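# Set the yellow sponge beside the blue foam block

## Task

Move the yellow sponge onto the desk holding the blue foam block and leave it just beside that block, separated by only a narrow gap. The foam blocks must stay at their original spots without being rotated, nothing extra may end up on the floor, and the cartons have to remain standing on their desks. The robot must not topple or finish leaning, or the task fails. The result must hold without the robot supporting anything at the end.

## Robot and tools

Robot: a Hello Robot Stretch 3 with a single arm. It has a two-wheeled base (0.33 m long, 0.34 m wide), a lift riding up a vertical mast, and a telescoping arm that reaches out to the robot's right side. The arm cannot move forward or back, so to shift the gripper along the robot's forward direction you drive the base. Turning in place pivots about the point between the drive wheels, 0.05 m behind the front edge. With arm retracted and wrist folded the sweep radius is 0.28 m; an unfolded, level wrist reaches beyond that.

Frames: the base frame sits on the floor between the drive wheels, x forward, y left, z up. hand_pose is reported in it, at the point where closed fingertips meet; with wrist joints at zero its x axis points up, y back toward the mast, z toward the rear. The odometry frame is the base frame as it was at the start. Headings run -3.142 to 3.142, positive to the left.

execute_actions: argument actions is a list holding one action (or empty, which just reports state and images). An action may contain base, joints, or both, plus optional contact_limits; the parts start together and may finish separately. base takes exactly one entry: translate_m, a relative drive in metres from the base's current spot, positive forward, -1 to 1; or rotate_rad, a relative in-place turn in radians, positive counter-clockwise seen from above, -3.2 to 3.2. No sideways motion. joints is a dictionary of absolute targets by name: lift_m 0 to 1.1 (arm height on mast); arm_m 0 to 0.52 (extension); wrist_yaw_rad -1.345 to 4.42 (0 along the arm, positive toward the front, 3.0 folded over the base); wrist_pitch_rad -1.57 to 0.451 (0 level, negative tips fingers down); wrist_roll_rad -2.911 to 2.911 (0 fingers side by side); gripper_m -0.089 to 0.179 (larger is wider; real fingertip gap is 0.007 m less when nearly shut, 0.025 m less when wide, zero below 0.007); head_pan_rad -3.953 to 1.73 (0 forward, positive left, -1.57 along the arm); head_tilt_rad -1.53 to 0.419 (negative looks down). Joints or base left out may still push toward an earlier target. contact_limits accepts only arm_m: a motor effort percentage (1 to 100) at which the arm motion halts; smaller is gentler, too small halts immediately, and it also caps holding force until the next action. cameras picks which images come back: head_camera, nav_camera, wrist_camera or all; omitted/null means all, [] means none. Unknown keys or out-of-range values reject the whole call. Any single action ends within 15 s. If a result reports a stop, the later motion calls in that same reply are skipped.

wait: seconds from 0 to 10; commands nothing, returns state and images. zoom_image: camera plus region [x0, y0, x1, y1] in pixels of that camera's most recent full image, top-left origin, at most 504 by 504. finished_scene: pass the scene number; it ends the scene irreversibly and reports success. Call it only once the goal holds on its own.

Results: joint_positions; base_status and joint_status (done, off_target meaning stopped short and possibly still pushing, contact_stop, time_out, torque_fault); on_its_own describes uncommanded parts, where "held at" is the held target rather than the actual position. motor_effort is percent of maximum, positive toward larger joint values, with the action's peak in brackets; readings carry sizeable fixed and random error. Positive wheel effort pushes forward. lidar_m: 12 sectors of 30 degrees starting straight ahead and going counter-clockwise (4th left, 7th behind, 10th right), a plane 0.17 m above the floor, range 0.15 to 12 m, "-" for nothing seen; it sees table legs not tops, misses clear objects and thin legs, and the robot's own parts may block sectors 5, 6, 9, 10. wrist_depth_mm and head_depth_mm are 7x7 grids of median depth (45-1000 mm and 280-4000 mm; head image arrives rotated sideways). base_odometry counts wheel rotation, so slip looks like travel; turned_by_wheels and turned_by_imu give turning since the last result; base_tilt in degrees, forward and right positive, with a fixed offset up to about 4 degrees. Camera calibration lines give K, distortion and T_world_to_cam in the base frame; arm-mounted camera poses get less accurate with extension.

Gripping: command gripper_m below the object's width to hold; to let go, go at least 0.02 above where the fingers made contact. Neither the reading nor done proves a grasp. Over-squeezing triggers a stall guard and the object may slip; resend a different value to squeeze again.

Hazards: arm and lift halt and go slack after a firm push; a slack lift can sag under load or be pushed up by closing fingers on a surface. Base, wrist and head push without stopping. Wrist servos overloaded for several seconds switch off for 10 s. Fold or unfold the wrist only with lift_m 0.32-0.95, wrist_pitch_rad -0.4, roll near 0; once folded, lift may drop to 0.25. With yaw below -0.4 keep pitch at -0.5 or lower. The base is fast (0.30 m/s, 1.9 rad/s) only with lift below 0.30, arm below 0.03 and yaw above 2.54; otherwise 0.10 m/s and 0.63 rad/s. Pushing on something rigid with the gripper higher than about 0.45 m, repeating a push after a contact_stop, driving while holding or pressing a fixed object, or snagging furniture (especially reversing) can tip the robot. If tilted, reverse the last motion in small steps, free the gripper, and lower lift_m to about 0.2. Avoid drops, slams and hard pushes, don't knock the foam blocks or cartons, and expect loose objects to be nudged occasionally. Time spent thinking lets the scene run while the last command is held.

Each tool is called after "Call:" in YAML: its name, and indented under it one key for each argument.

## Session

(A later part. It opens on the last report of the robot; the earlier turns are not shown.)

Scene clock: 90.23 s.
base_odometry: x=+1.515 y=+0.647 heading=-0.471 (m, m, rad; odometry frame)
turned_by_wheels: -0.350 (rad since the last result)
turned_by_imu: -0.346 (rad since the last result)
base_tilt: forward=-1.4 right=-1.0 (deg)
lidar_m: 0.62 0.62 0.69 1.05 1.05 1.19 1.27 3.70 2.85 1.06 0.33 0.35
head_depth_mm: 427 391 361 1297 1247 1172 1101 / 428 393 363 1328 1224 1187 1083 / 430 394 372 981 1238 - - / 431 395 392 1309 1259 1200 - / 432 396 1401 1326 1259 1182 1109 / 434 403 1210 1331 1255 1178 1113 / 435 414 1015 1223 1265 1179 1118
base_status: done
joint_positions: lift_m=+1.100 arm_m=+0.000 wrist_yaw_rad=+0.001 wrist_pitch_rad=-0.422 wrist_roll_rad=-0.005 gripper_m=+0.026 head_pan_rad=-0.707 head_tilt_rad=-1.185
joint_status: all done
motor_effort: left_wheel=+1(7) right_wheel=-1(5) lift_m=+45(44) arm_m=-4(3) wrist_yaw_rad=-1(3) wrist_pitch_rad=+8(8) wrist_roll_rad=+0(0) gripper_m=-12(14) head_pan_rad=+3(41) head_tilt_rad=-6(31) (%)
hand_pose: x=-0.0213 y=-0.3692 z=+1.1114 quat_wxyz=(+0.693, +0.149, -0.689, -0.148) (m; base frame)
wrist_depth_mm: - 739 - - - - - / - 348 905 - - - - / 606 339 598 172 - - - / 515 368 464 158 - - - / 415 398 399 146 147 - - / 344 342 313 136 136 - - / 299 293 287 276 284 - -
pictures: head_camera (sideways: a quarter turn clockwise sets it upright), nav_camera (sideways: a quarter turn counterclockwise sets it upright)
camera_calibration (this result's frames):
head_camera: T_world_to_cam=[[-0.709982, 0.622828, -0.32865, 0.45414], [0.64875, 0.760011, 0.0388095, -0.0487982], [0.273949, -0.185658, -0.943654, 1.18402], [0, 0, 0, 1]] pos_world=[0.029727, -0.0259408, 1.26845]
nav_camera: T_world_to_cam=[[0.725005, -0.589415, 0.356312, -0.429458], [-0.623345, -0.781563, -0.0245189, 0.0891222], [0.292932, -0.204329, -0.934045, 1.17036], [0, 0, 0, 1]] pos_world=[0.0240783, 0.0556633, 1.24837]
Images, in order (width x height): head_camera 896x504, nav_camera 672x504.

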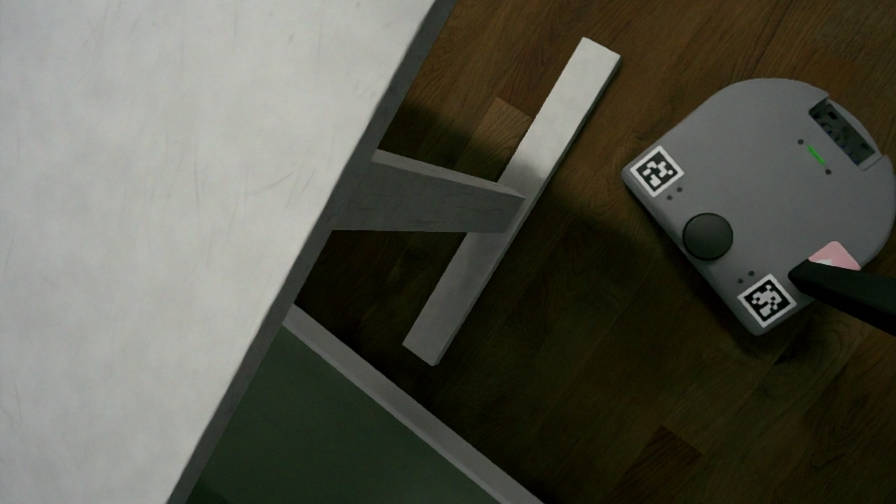

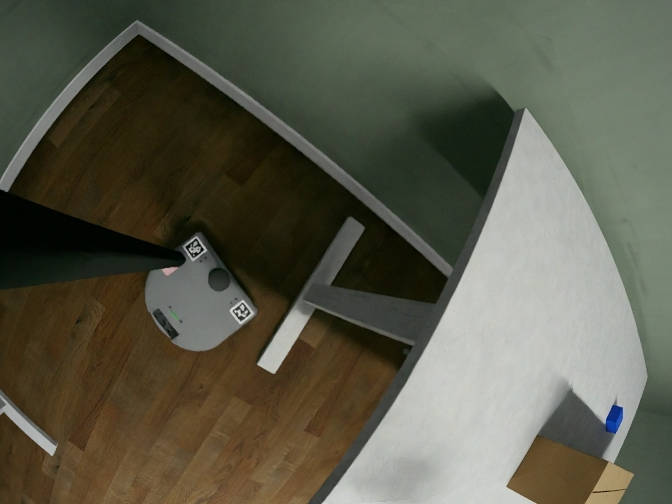

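Call:
execute_actions:
  actions:
    - {"base":{"translate_m":0.25}}
  cameras: ["head_camera"]

Call:
execute_actions:
  actions:
    - {"joints":{"head_pan_rad":-1.45,"head_tilt_rad":-0.45,"wrist_pitch_rad":-0.9}, "base":{"rotate_rad":0.31}}

Scene clock: 94.37 s.
base_odometry: x=+1.737 y=+0.534 heading=-0.471 (m, m, rad; odometry frame)
turned_by_wheels: +0.000 (rad since the last result)
turned_by_imu: +0.000 (rad since the last result)
base_tilt: forward=-1.3 right=-1.0 (deg)
lidar_m: 0.38 0.38 0.43 0.71 1.13 1.27 1.52 3.91 2.93 0.24 0.84 0.45
head_depth_mm: 427 391 361 336 320 1158 1101 / 428 393 363 337 880 1181 1082 / 428 394 364 338 1228 - - / 431 395 364 346 1243 1196 - / 432 396 366 1119 1255 1182 1108 / 502 397 367 912 1211 1182 1115 / 455 402 377 743 941 1162 1114
base_status: done
joint_positions: lift_m=+1.100 arm_m=+0.000 wrist_yaw_rad=+0.001 wrist_pitch_rad=-0.422 wrist_roll_rad=-0.005 gripper_m=+0.026 head_pan_rad=-0.707 head_tilt_rad=-1.185
joint_status: not commanded
motor_effort: left_wheel=+1(8) right_wheel=-1(2) lift_m=+45(44) arm_m=-3(3) wrist_yaw_rad=-2(1) wrist_pitch_rad=+8(8) wrist_roll_rad=+1(0) gripper_m=-13(13) head_pan_rad=+4(4) head_tilt_rad=-5(5) (%)
hand_pose: x=-0.0213 y=-0.3692 z=+1.1114 quat_wxyz=(+0.693, +0.149, -0.689, -0.148) (m; base frame)
wrist_depth_mm: 970 - - 652 - - - / 862 988 805 328 - - - / 702 666 641 172 537 - - / 515 508 488 158 424 - - / 412 405 397 146 147 372 - / 345 339 311 136 136 319 310 / 295 293 287 275 278 276 270
pictures: head_camera (sideways: a quarter turn clockwise sets it upright)
camera_calibration (this result's frames):
head_camera: T_world_to_cam=[[-0.710122, 0.622763, -0.328471, 0.453907], [0.648644, 0.760102, 0.0388096, -0.0487977], [0.273841, -0.185501, -0.943716, 1.1841], [0, 0, 0, 1]] pos_world=[0.029726, -0.0259332, 1.26845]
Images, in order (width x height): head_camera 896x504.

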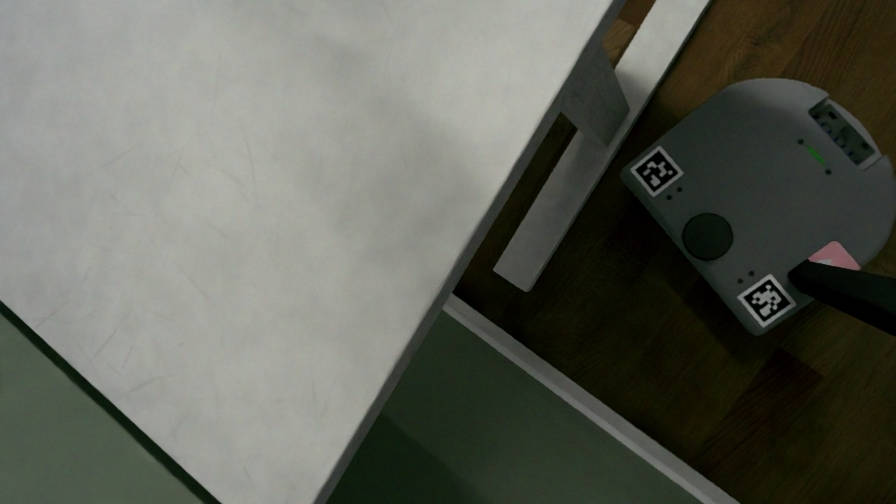

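Scene clock: 96.17 s.
base_odometry: x=+1.737 y=+0.534 heading=-0.161 (m, m, rad; odometry frame)
turned_by_wheels: +0.310 (rad since the last result)
turned_by_imu: +0.306 (rad since the last result)
base_tilt: forward=-1.4 right=-1.0 (deg)
lidar_m: 0.38 0.40 0.54 1.13 1.17 1.52 2.70 3.73 0.24 0.24 0.54 0.40
head_depth_mm: 2125 2306 - - - - - / 2178 2384 1056 - 538 - - / 2238 2448 1143 732 536 395 342 / 1830 1978 1146 731 538 424 351 / 1190 1250 1147 732 536 425 351 / 859 913 956 732 539 424 351 / 681 722 747 758 539 425 350
base_status: done
joint_positions: lift_m=+1.100 arm_m=+0.000 wrist_yaw_rad=+0.001 wrist_pitch_rad=-0.907 wrist_roll_rad=-0.005 gripper_m=+0.026 head_pan_rad=-1.443 head_tilt_rad=-0.458
joint_status: all done
motor_effort: left_wheel=-3(9) right_wheel=+2(4) lift_m=+45(45) arm_m=-3(3) wrist_yaw_rad=-2(1) wrist_pitch_rad=+3(8) wrist_roll_rad=+0(1) gripper_m=-13(13) head_pan_rad=-5(48) head_tilt_rad=+2(27) (%)
hand_pose: x=-0.0215 y=-0.2842 z=+1.0217 quat_wxyz=(+0.637, +0.311, -0.634, -0.309) (m; base frame)
wrist_depth_mm: 370 356 351 340 332 312 315 / 328 321 313 307 302 294 291 / 296 290 285 172 276 272 268 / 272 267 263 158 248 249 245 / 250 246 244 147 147 232 228 / 232 228 221 136 136 215 213 / 215 214 210 204 204 202 199
pictures: head_camera (sideways: a quarter turn clockwise sets it upright), nav_camera (sideways: a quarter turn counterclockwise sets it upright), wrist_camera
camera_calibration (this result's frames):
head_camera: T_world_to_cam=[[-0.0500171, 0.48464, -0.873283, 1.15976], [0.98773, 0.153523, 0.0286275, -0.0376435], [0.147943, -0.861136, -0.486372, 0.590167], [0, 0, 0, 1]] pos_world=[0.00787838, -0.0480724, 1.30092]
nav_camera: T_world_to_cam=[[0.0815634, -0.454293, 0.887111, -1.11719], [-0.985646, -0.168771, 0.00419451, 0.0539606], [0.147813, -0.874719, -0.461538, 0.556782], [0, 0, 0, 1]] pos_world=[0.0620081, -0.0113968, 1.24782]
wrist_camera: T_world_to_cam=[[-0.99911, 0.0108399, -0.0407522, 0.0314034], [0.0273638, 0.901959, -0.430954, 0.722309], [0.0320853, -0.431686, -0.901453, 0.962814], [0, 0, 0, 1]] pos_world=[-0.0192818, -0.2362, 1.18049]
Images, in order (width x height): head_camera 896x504, nav_camera 672x504, wrist_camera 644x364.

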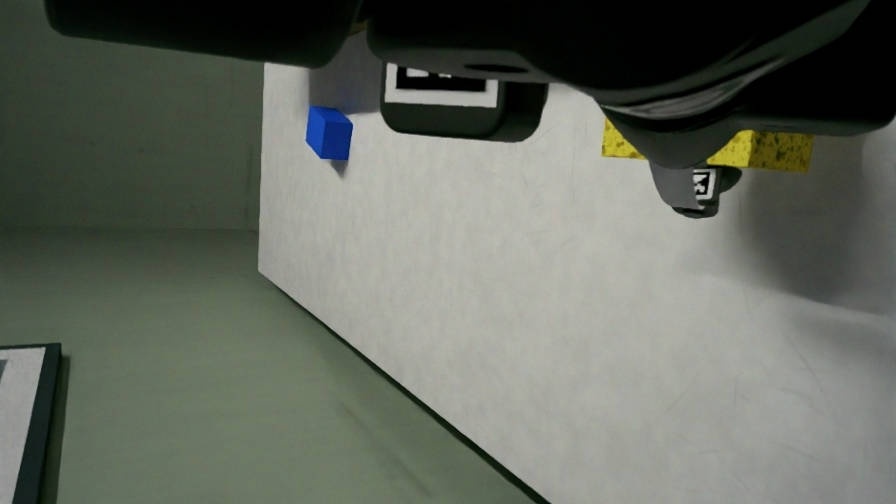

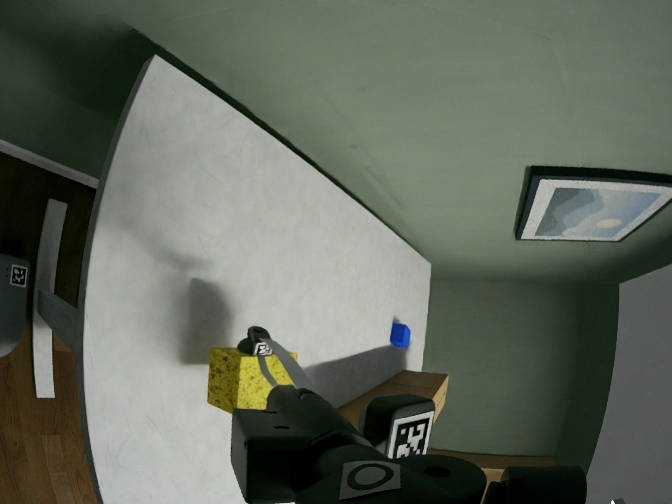

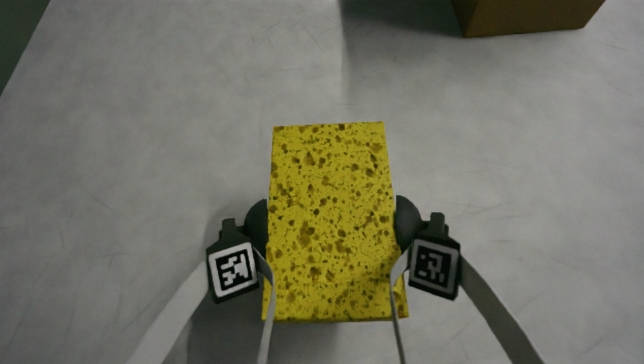

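Call:
execute_actions:
  actions:
    - {"joints":{"arm_m":0.52,"lift_m":1.07}}

Scene clock: 101.23 s.
base_odometry: x=+1.737 y=+0.534 heading=-0.161 (m, m, rad; odometry frame)
turned_by_wheels: +0.000 (rad since the last result)
turned_by_imu: -0.001 (rad since the last result)
base_tilt: forward=-1.3 right=-0.9 (deg)
lidar_m: 0.38 0.39 0.54 1.13 1.17 1.52 2.71 3.73 0.24 0.24 0.54 0.39
head_depth_mm: 2125 - 956 732 536 424 350 / 2175 2355 822 732 539 424 350 / 2220 2407 1146 731 538 424 351 / 1827 1976 1141 730 538 424 350 / 1188 1257 1139 731 538 425 351 / 859 912 951 731 538 425 351 / 679 721 745 759 538 425 351
base_status: not commanded
joint_positions: lift_m=+1.070 arm_m=+0.519 wrist_yaw_rad=+0.000 wrist_pitch_rad=-0.908 wrist_roll_rad=-0.005 gripper_m=+0.026 head_pan_rad=-1.443 head_tilt_rad=-0.458
joint_status: all done
motor_effort: left_wheel=-4(3) right_wheel=+2(2) lift_m=+23(40) arm_m=+3(5) wrist_yaw_rad=+0(2) wrist_pitch_rad=+3(3) wrist_roll_rad=+0(1) gripper_m=-13(14) head_pan_rad=-5(6) head_tilt_rad=+3(3) (%)
hand_pose: x=-0.0216 y=-0.8028 z=+0.9922 quat_wxyz=(+0.637, +0.311, -0.634, -0.310) (m; base frame)
wrist_depth_mm: 315 307 293 290 289 222 150 / 281 275 272 266 262 225 151 / 257 251 246 172 238 227 153 / 236 231 228 158 217 213 155 / 216 213 210 146 146 198 157 / 200 198 190 136 136 187 160 / 188 185 181 177 176 176 162
pictures: head_camera (sideways: a quarter turn clockwise sets it upright), nav_camera (sideways: a quarter turn counterclockwise sets it upright), wrist_camera
camera_calibration (this result's frames):
head_camera: T_world_to_cam=[[-0.0498149, 0.484516, -0.873363, 1.15986], [0.987788, 0.153153, 0.0286231, -0.0376382], [0.147626, -0.861272, -0.486228, 0.589982], [0, 0, 0, 1]] pos_world=[0.00786016, -0.0480732, 1.30092]
nav_camera: T_world_to_cam=[[0.0813724, -0.454179, 0.887187, -1.11729], [-0.98571, -0.168397, 0.00420137, 0.0539521], [0.147491, -0.874851, -0.461392, 0.556594], [0, 0, 0, 1]] pos_world=[0.0620049, -0.0114269, 1.24782]
wrist_camera: T_world_to_cam=[[-0.999099, 0.0119212, -0.040737, 0.0365355], [0.028293, 0.902479, -0.429803, 1.17664], [0.0316406, -0.430569, -0.902003, 0.713873], [0, 0, 0, 1]] pos_world=[-0.0193755, -0.754958, 1.15113]
Images, in order (width x height): head_camera 896x504, nav_camera 672x504, wrist_camera 644x364.

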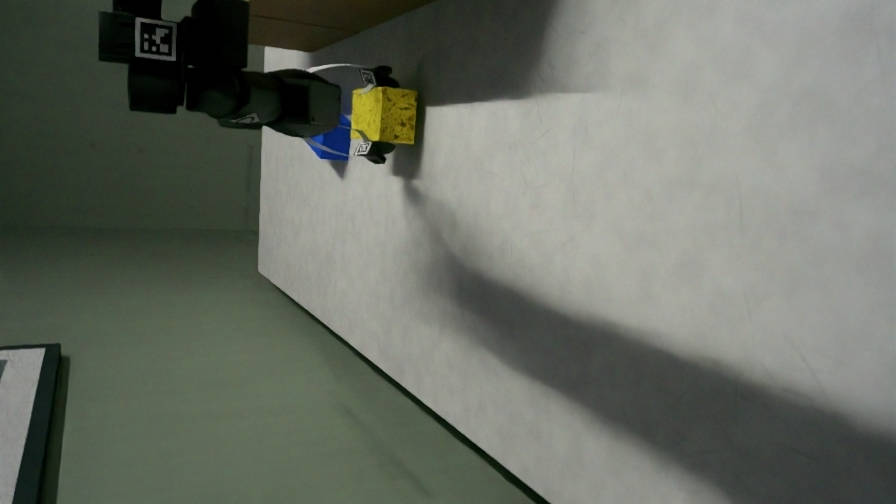

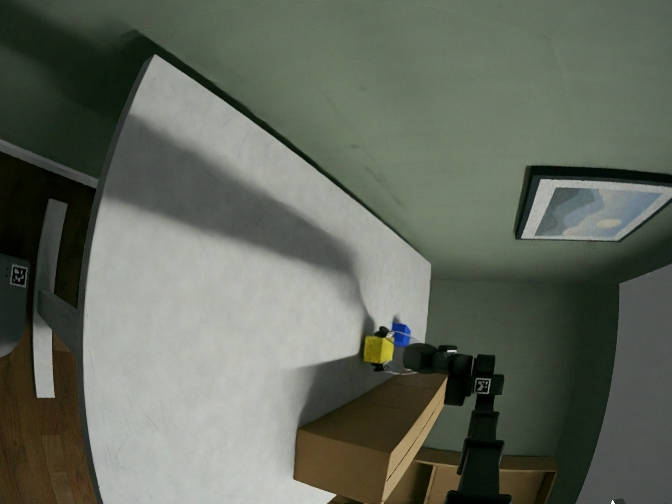

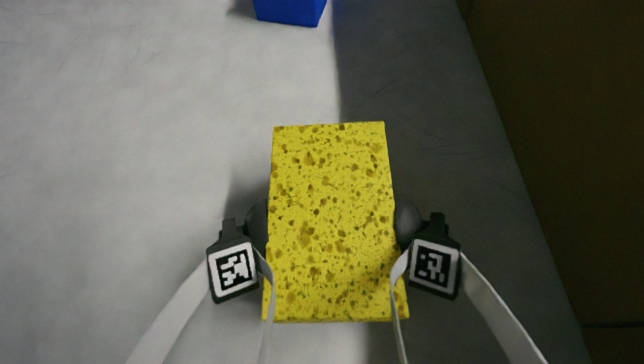

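Call:
execute_actions:
  actions:
    - {"base":{"translate_m":0.03},"joints":{"lift_m":1.061}}
  cameras: []

Call:
execute_actions:
  actions:
    - {"joints":{"gripper_m":0.11,"lift_m":1.058}}
  cameras: ["wrist_camera"]

Call:
execute_actions:
  actions:
    - {"joints":{"arm_m":0.32,"wrist_pitch_rad":-0.25}}
  cameras: ["wrist_camera"]

Scene clock: 103.83 s.
base_odometry: x=+1.767 y=+0.529 heading=-0.161 (m, m, rad; odometry frame)
turned_by_wheels: +0.000 (rad since the last result)
turned_by_imu: +0.000 (rad since the last result)
base_tilt: forward=-1.4 right=-0.8 (deg)
lidar_m: 0.35 0.36 0.50 1.13 1.17 1.54 2.74 3.71 0.24 0.26 0.50 0.36
head_depth_mm: 2139 - 1056 731 535 424 351 / 2173 2336 982 731 536 425 350 / 2209 2401 1149 731 537 425 351 / 1674 1818 1142 732 539 425 350 / 1085 1157 1114 732 538 425 350 / 787 843 876 809 537 425 351 / 626 661 686 707 538 425 350
base_status: done
joint_positions: lift_m=+1.061 arm_m=+0.519 wrist_yaw_rad=+0.000 wrist_pitch_rad=-0.908 wrist_roll_rad=-0.005 gripper_m=+0.026 head_pan_rad=-1.443 head_tilt_rad=-0.458
joint_status: all done
motor_effort: left_wheel=-3(4) right_wheel=+2(7) lift_m=+23(23) arm_m=+3(3) wrist_yaw_rad=+0(0) wrist_pitch_rad=+3(3) wrist_roll_rad=+0(0) gripper_m=-13(13) head_pan_rad=-5(5) head_tilt_rad=+2(3) (%)
hand_pose: x=-0.0216 y=-0.8028 z=+0.9832 quat_wxyz=(+0.637, +0.311, -0.634, -0.310) (m; base frame)
wrist_depth_mm: 300 292 287 278 273 259 183 / 271 267 260 254 251 242 184 / 246 241 235 172 228 224 188 / 224 222 217 158 206 206 191 / 205 204 200 146 147 191 184 / 192 190 181 135 136 179 176 / 179 177 174 170 168 168 165
pictures: none
No camera images: the call's "cameras" was empty. Leave "cameras" out to get every camera's image.

Scene clock: 105.17 s.
base_odometry: x=+1.767 y=+0.529 heading=-0.161 (m, m, rad; odometry frame)
turned_by_wheels: +0.000 (rad since the last result)
turned_by_imu: +0.000 (rad since the last result)
base_tilt: forward=-1.4 right=-1.0 (deg)
lidar_m: 0.35 0.36 0.50 1.13 1.17 1.55 2.73 3.71 0.24 0.26 0.50 0.36
head_depth_mm: 2132 - 1055 733 537 424 350 / 2182 2346 983 732 538 424 351 / 2231 2391 1147 731 537 425 351 / 1681 1824 1149 732 537 425 351 / 1093 1151 1112 732 538 424 351 / 784 843 879 809 539 425 351 / 623 664 684 709 538 424 350
base_status: not commanded
joint_positions: lift_m=+1.058 arm_m=+0.519 wrist_yaw_rad=+0.000 wrist_pitch_rad=-0.908 wrist_roll_rad=-0.005 gripper_m=+0.110 head_pan_rad=-1.443 head_tilt_rad=-0.458
joint_status: all done
motor_effort: left_wheel=-2(3) right_wheel=+1(2) lift_m=+23(23) arm_m=+3(3) wrist_yaw_rad=+0(1) wrist_pitch_rad=+3(4) wrist_roll_rad=+0(0) gripper_m=+1(83) head_pan_rad=-5(5) head_tilt_rad=+2(3) (%)
hand_pose: x=-0.0216 y=-0.8028 z=+0.9802 quat_wxyz=(+0.637, +0.311, -0.634, -0.310) (m; base frame)
wrist_depth_mm: 293 287 284 276 269 257 185 / 264 261 256 249 246 238 185 / 241 236 232 173 224 219 188 / 221 217 214 159 202 203 191 / 203 201 195 147 186 190 183 / 189 188 179 137 156 174 173 / 176 174 172 167 165 165 163
pictures: wrist_camera
camera_calibration (this result's frames):
wrist_camera: T_world_to_cam=[[-0.999099, 0.0119222, -0.0407371, 0.0360472], [0.0282939, 0.902479, -0.429803, 1.17148], [0.0316402, -0.430569, -0.902003, 0.703043], [0, 0, 0, 1]] pos_world=[-0.0193756, -0.754961, 1.13912]
Images, in order (width x height): wrist_camera 644x364.

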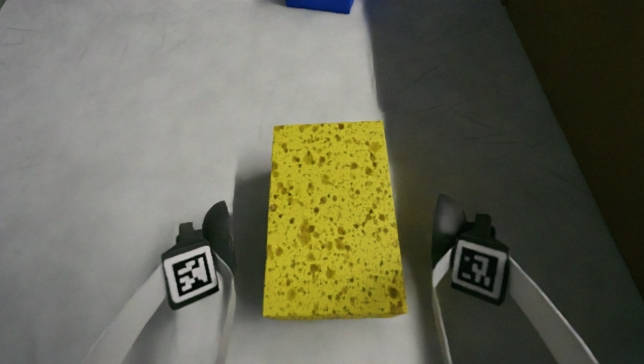

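Scene clock: 107.87 s.
base_odometry: x=+1.767 y=+0.529 heading=-0.161 (m, m, rad; odometry frame)
turned_by_wheels: +0.000 (rad since the last result)
turned_by_imu: +0.000 (rad since the last result)
base_tilt: forward=-1.5 right=-1.0 (deg)
lidar_m: 0.35 0.36 0.50 1.13 1.17 1.55 2.73 3.70 0.24 0.26 0.50 0.37
head_depth_mm: 2139 - 934 731 536 425 350 / 2183 2319 - 732 538 424 351 / 2222 2398 1104 731 537 424 350 / 1676 1821 1143 732 537 425 351 / 1090 1153 1114 733 538 425 351 / 788 840 876 811 539 425 351 / 626 663 685 710 540 425 350
base_status: not commanded
joint_positions: lift_m=+1.058 arm_m=+0.320 wrist_yaw_rad=+0.000 wrist_pitch_rad=-0.273 wrist_roll_rad=-0.005 gripper_m=+0.110 head_pan_rad=-1.443 head_tilt_rad=-0.458
joint_status: all done
motor_effort: left_wheel=-3(3) right_wheel=+1(2) lift_m=+23(23) arm_m=-3(2) wrist_yaw_rad=+0(1) wrist_pitch_rad=+8(9) wrist_roll_rad=+0(0) gripper_m=+1(1) head_pan_rad=-5(4) head_tilt_rad=+3(2) (%)
hand_pose: x=-0.0215 y=-0.7056 z=+1.1048 quat_wxyz=(+0.702, +0.097, -0.699, -0.096) (m; base frame)
wrist_depth_mm: 433 629 - - - - - / 430 627 - - 579 372 - / 435 623 859 800 564 285 210 / 425 573 577 517 504 287 192 / 421 443 437 399 407 272 195 / 382 352 334 286 328 278 196 / 298 291 284 280 275 265 189
pictures: wrist_camera
camera_calibration (this result's frames):
wrist_camera: T_world_to_cam=[[-0.999099, -0.0150467, -0.0396924, 0.019877], [0.0279163, 0.471504, -0.881422, 1.33214], [0.0319776, -0.881736, -0.470659, 0.0623532], [0, 0, 0, 1]] pos_world=[-0.0193232, -0.572829, 1.20431]
Images, in order (width x height): wrist_camera 644x364.

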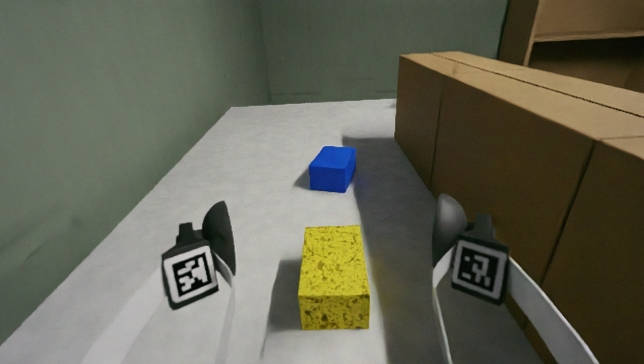

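Call:
execute_actions:
  actions:
    - {"joints":{"lift_m":0.932,"gripper_m":0.03}}
  cameras: ["wrist_camera"]

Call:
execute_actions:
  actions:
    - {"joints":{"arm_m":0.46}}
  cameras: ["wrist_camera","head_camera"]

Scene clock: 109.87 s.
base_odometry: x=+1.767 y=+0.529 heading=-0.161 (m, m, rad; odometry frame)
turned_by_wheels: +0.000 (rad since the last result)
turned_by_imu: +0.000 (rad since the last result)
base_tilt: forward=-1.4 right=-0.9 (deg)
lidar_m: 0.35 0.36 0.50 1.13 1.17 1.55 2.73 3.69 0.24 0.26 0.50 0.36
head_depth_mm: 2144 2297 1147 - 527 424 350 / 2166 2377 1194 - 528 425 350 / 2228 2395 1138 732 538 425 350 / 1684 1825 1151 731 537 425 351 / 1096 1154 1121 731 538 425 351 / 788 844 879 808 538 425 351 / 626 663 684 708 539 425 351
base_status: not commanded
joint_positions: lift_m=+0.932 arm_m=+0.320 wrist_yaw_rad=+0.000 wrist_pitch_rad=-0.273 wrist_roll_rad=-0.005 gripper_m=+0.030 head_pan_rad=-1.443 head_tilt_rad=-0.458
joint_status: all done
motor_effort: left_wheel=-2(3) right_wheel=+2(1) lift_m=+22(23) arm_m=-3(4) wrist_yaw_rad=+0(0) wrist_pitch_rad=+9(9) wrist_roll_rad=+0(0) gripper_m=+0(80) head_pan_rad=-4(5) head_tilt_rad=+3(3) (%)
hand_pose: x=-0.0215 y=-0.7056 z=+0.9788 quat_wxyz=(+0.702, +0.097, -0.699, -0.096) (m; base frame)
wrist_depth_mm: 438 641 - - 535 279 188 / 434 627 823 743 543 280 188 / 424 441 420 265 389 285 192 / 305 297 284 215 268 251 192 / 226 220 216 210 206 199 186 / 179 177 172 165 161 163 160 / 148 147 143 142 139 137 135
pictures: wrist_camera
camera_calibration (this result's frames):
wrist_camera: T_world_to_cam=[[-0.999099, -0.0150604, -0.0396871, 0.0148637], [0.0279162, 0.471202, -0.881583, 1.22111], [0.0319776, -0.881897, -0.470357, 0.00265239], [0, 0, 0, 1]] pos_world=[-0.0193232, -0.572825, 1.07834]
Images, in order (width x height): wrist_camera 644x364.

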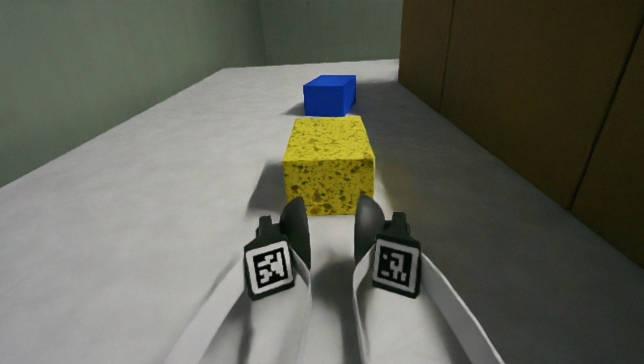

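Scene clock: 112.17 s.
base_odometry: x=+1.767 y=+0.529 heading=-0.161 (m, m, rad; odometry frame)
turned_by_wheels: +0.000 (rad since the last result)
turned_by_imu: +0.000 (rad since the last result)
base_tilt: forward=-1.3 right=-0.9 (deg)
lidar_m: 0.35 0.36 0.50 1.13 1.17 1.55 2.74 3.70 0.24 0.26 0.50 0.36
head_depth_mm: 2130 2290 1066 697 537 424 350 / 2177 2364 1368 681 537 425 350 / 2219 2403 1142 733 537 425 351 / 1684 1820 1144 730 538 425 350 / 1093 1152 1119 734 537 425 351 / 787 843 874 809 538 425 350 / 626 663 685 709 539 425 350
base_status: not commanded
joint_positions: lift_m=+0.932 arm_m=+0.460 wrist_yaw_rad=+0.000 wrist_pitch_rad=-0.273 wrist_roll_rad=-0.005 gripper_m=+0.030 head_pan_rad=-1.443 head_tilt_rad=-0.458
joint_status: all done
motor_effort: left_wheel=-3(4) right_wheel=+1(1) lift_m=+23(24) arm_m=+3(4) wrist_yaw_rad=+0(0) wrist_pitch_rad=+9(9) wrist_roll_rad=+0(0) gripper_m=+1(0) head_pan_rad=-5(5) head_tilt_rad=+2(3) (%)
hand_pose: x=-0.0215 y=-0.8449 z=+0.9789 quat_wxyz=(+0.702, +0.097, -0.699, -0.096) (m; base frame)
wrist_depth_mm: 437 636 - - - 269 183 / 432 614 833 757 534 274 185 / 422 443 426 306 384 279 186 / 303 293 282 181 263 246 189 / 226 219 216 189 204 199 182 / 178 174 173 165 160 162 160 / 148 146 142 141 138 137 135
pictures: head_camera (sideways: a quarter turn clockwise sets it upright), wrist_camera
camera_calibration (this result's frames):
head_camera: T_world_to_cam=[[-0.0497963, 0.484374, -0.873443, 1.15997], [0.987787, 0.153157, 0.0286189, -0.0376326], [0.147636, -0.861351, -0.486085, 0.589796], [0, 0, 0, 1]] pos_world=[0.00786014, -0.0480734, 1.30093]
wrist_camera: T_world_to_cam=[[-0.999099, -0.0150612, -0.0396856, 0.0127643], [0.0279175, 0.471118, -0.881628, 1.28672], [0.031975, -0.881941, -0.470273, -0.120274], [0, 0, 0, 1]] pos_world=[-0.0193235, -0.712081, 1.07835]
Images, in order (width x height): head_camera 896x504, wrist_camera 644x364.

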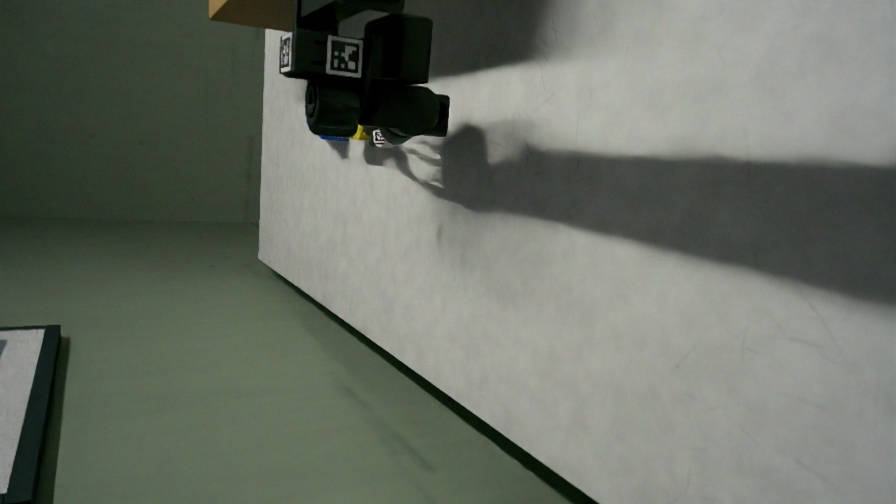

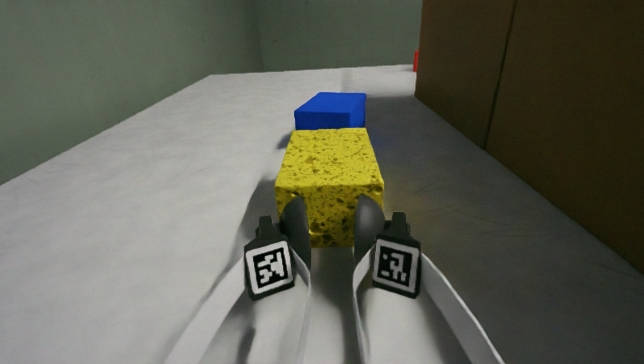

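Call:
zoom_image:
  camera: "wrist_camera"
  region: [270, 80, 390, 200]

Region (270, 80, 390, 200) of wrist_camera's 644x364 image, scaled by 4.200.

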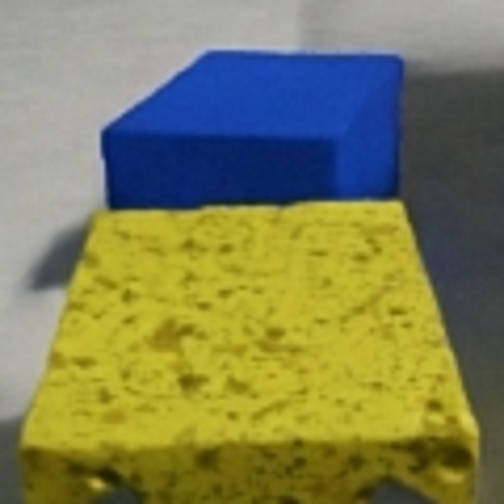

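Call:
execute_actions:
  actions:
    - {"joints":{"arm_m":0.495}}
  cameras: ["wrist_camera"]

Call:
zoom_image:
  camera: "wrist_camera"
  region: [270, 80, 390, 200]

Call:
execute_actions:
  actions:
    - {"joints":{"arm_m":0.47}}
  cameras: []

Call:
execute_actions:
  actions:
    - {"joints":{"lift_m":1.05}}
  cameras: ["wrist_camera"]

Scene clock: 113.67 s.
base_odometry: x=+1.767 y=+0.529 heading=-0.161 (m, m, rad; odometry frame)
turned_by_wheels: +0.000 (rad since the last result)
turned_by_imu: +0.000 (rad since the last result)
base_tilt: forward=-1.4 right=-0.9 (deg)
lidar_m: 0.35 0.36 0.50 1.13 1.17 1.55 2.73 3.70 0.24 0.26 0.50 0.36
head_depth_mm: 2136 2306 1074 697 536 425 350 / 2174 2351 1363 694 538 426 350 / 2204 2395 1141 730 536 425 350 / 1693 1838 1142 733 538 425 351 / 1092 1153 1119 730 538 425 350 / 785 843 877 808 537 425 351 / 625 664 685 706 539 424 351
base_status: not commanded
joint_positions: lift_m=+0.932 arm_m=+0.495 wrist_yaw_rad=+0.000 wrist_pitch_rad=-0.273 wrist_roll_rad=-0.005 gripper_m=+0.030 head_pan_rad=-1.443 head_tilt_rad=-0.458
joint_status: all done
motor_effort: left_wheel=-3(3) right_wheel=+1(1) lift_m=+24(23) arm_m=+3(3) wrist_yaw_rad=-1(0) wrist_pitch_rad=+8(8) wrist_roll_rad=+0(1) gripper_m=+0(0) head_pan_rad=-5(4) head_tilt_rad=+2(3) (%)
hand_pose: x=-0.0215 y=-0.8799 z=+0.9789 quat_wxyz=(+0.702, +0.097, -0.699, -0.096) (m; base frame)
wrist_depth_mm: 438 628 - - - 268 181 / 434 622 833 762 543 270 183 / 426 441 423 284 385 274 184 / 301 294 286 180 263 246 186 / 223 219 215 189 205 200 181 / 178 176 171 165 160 162 160 / 148 146 142 141 138 137 135
pictures: wrist_camera
camera_calibration (this result's frames):
wrist_camera: T_world_to_cam=[[-0.999099, -0.0150614, -0.0396856, 0.012237], [0.0279174, 0.471117, -0.881629, 1.30321], [0.0319751, -0.881942, -0.470271, -0.151145], [0, 0, 0, 1]] pos_world=[-0.0193235, -0.747081, 1.07836]
Images, in order (width x height): wrist_camera 644x364.

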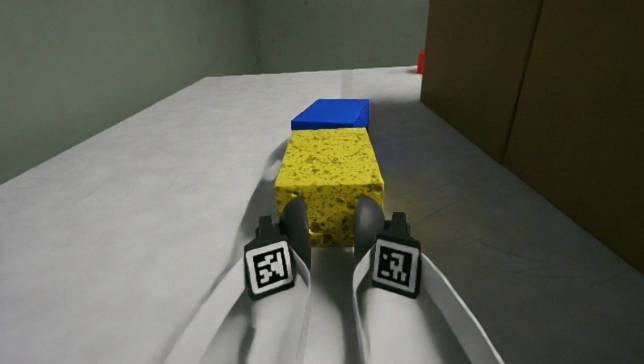

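Region (270, 80, 390, 200) of wrist_camera's 644x364 image, scaled by 4.200.

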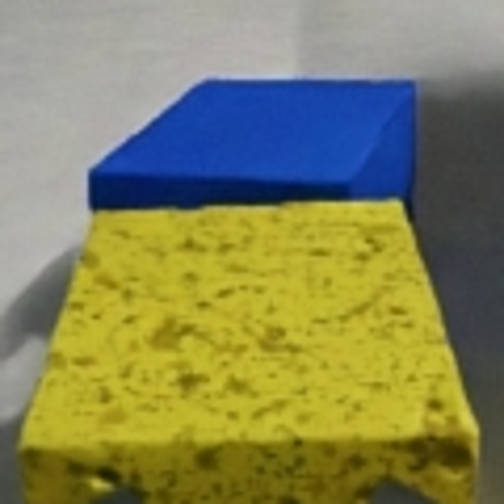

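Scene clock: 114.80 s.
base_odometry: x=+1.767 y=+0.529 heading=-0.161 (m, m, rad; odometry frame)
turned_by_wheels: +0.000 (rad since the last result)
turned_by_imu: +0.000 (rad since the last result)
base_tilt: forward=-1.5 right=-0.9 (deg)
lidar_m: 0.35 0.36 0.50 1.13 1.17 1.55 2.74 3.71 0.24 0.26 0.50 0.36
head_depth_mm: 2121 2309 1065 696 537 425 351 / 2174 2343 1372 695 536 424 351 / 2220 2413 1141 730 538 425 350 / 1679 1823 1149 732 537 425 350 / 1095 1148 1111 733 537 425 350 / 788 845 874 811 539 425 351 / 625 664 685 711 539 425 351
base_status: not commanded
joint_positions: lift_m=+0.932 arm_m=+0.470 wrist_yaw_rad=+0.000 wrist_pitch_rad=-0.273 wrist_roll_rad=-0.005 gripper_m=+0.030 head_pan_rad=-1.443 head_tilt_rad=-0.458
joint_status: all done
motor_effort: left_wheel=-3(3) right_wheel=+1(1) lift_m=+22(24) arm_m=-4(2) wrist_yaw_rad=+0(0) wrist_pitch_rad=+9(9) wrist_roll_rad=+0(0) gripper_m=+0(1) head_pan_rad=-5(5) head_tilt_rad=+2(2) (%)
hand_pose: x=-0.0215 y=-0.8556 z=+0.9789 quat_wxyz=(+0.702, +0.097, -0.699, -0.096) (m; base frame)
wrist_depth_mm: 441 633 - - - 269 182 / 441 618 827 749 537 274 184 / 421 448 424 264 381 277 186 / 305 292 285 203 263 247 188 / 224 219 215 209 204 200 181 / 179 175 172 165 159 162 159 / 148 146 143 141 138 137 135
pictures: none
No camera images: the call's "cameras" was empty. Leave "cameras" out to get every camera's image.

Scene clock: 116.70 s.
base_odometry: x=+1.767 y=+0.529 heading=-0.161 (m, m, rad; odometry frame)
turned_by_wheels: +0.000 (rad since the last result)
turned_by_imu: +0.000 (rad since the last result)
base_tilt: forward=-1.3 right=-1.0 (deg)
lidar_m: 0.35 0.36 0.50 1.13 1.17 1.55 2.74 3.71 0.24 0.26 0.50 0.36
head_depth_mm: 2146 - 982 735 537 424 350 / 2181 2296 922 731 538 424 350 / 2207 2401 1145 732 539 424 351 / 1695 1826 1151 731 538 425 350 / 1090 1147 1109 731 538 426 351 / 787 845 877 811 538 425 351 / 626 662 684 708 539 425 351
base_status: not commanded
joint_positions: lift_m=+1.050 arm_m=+0.470 wrist_yaw_rad=+0.000 wrist_pitch_rad=-0.273 wrist_roll_rad=-0.005 gripper_m=+0.030 head_pan_rad=-1.443 head_tilt_rad=-0.458
joint_status: all done
motor_effort: left_wheel=-3(3) right_wheel=+2(2) lift_m=+45(48) arm_m=-4(4) wrist_yaw_rad=+0(1) wrist_pitch_rad=+8(8) wrist_roll_rad=+0(0) gripper_m=+1(0) head_pan_rad=-4(5) head_tilt_rad=+3(2) (%)
hand_pose: x=-0.0215 y=-0.8556 z=+1.0961 quat_wxyz=(+0.702, +0.097, -0.699, -0.096) (m; base frame)
wrist_depth_mm: 435 644 - - - - - / 434 624 - - - 334 311 / 427 629 829 781 551 278 196 / 424 566 543 525 489 281 187 / 417 418 413 327 392 285 190 / 358 336 332 268 304 292 191 / 284 281 272 266 267 256 194
pictures: wrist_camera
camera_calibration (this result's frames):
wrist_camera: T_world_to_cam=[[-0.999099, -0.0150617, -0.0396857, 0.0172558], [0.0279175, 0.471114, -0.88163, 1.39516], [0.0319753, -0.881944, -0.470269, -0.0746142], [0, 0, 0, 1]] pos_world=[-0.0193235, -0.722828, 1.19562]
Images, in order (width x height): wrist_camera 644x364.

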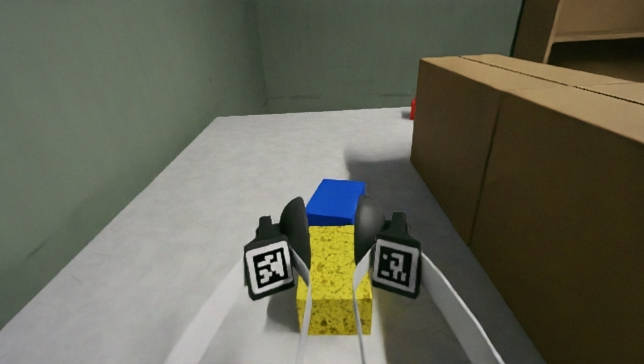

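Gap ≈ 1.3 cm. Done.

Call:
finished_scene:
  scene: 1

The scene is finished: the task was done.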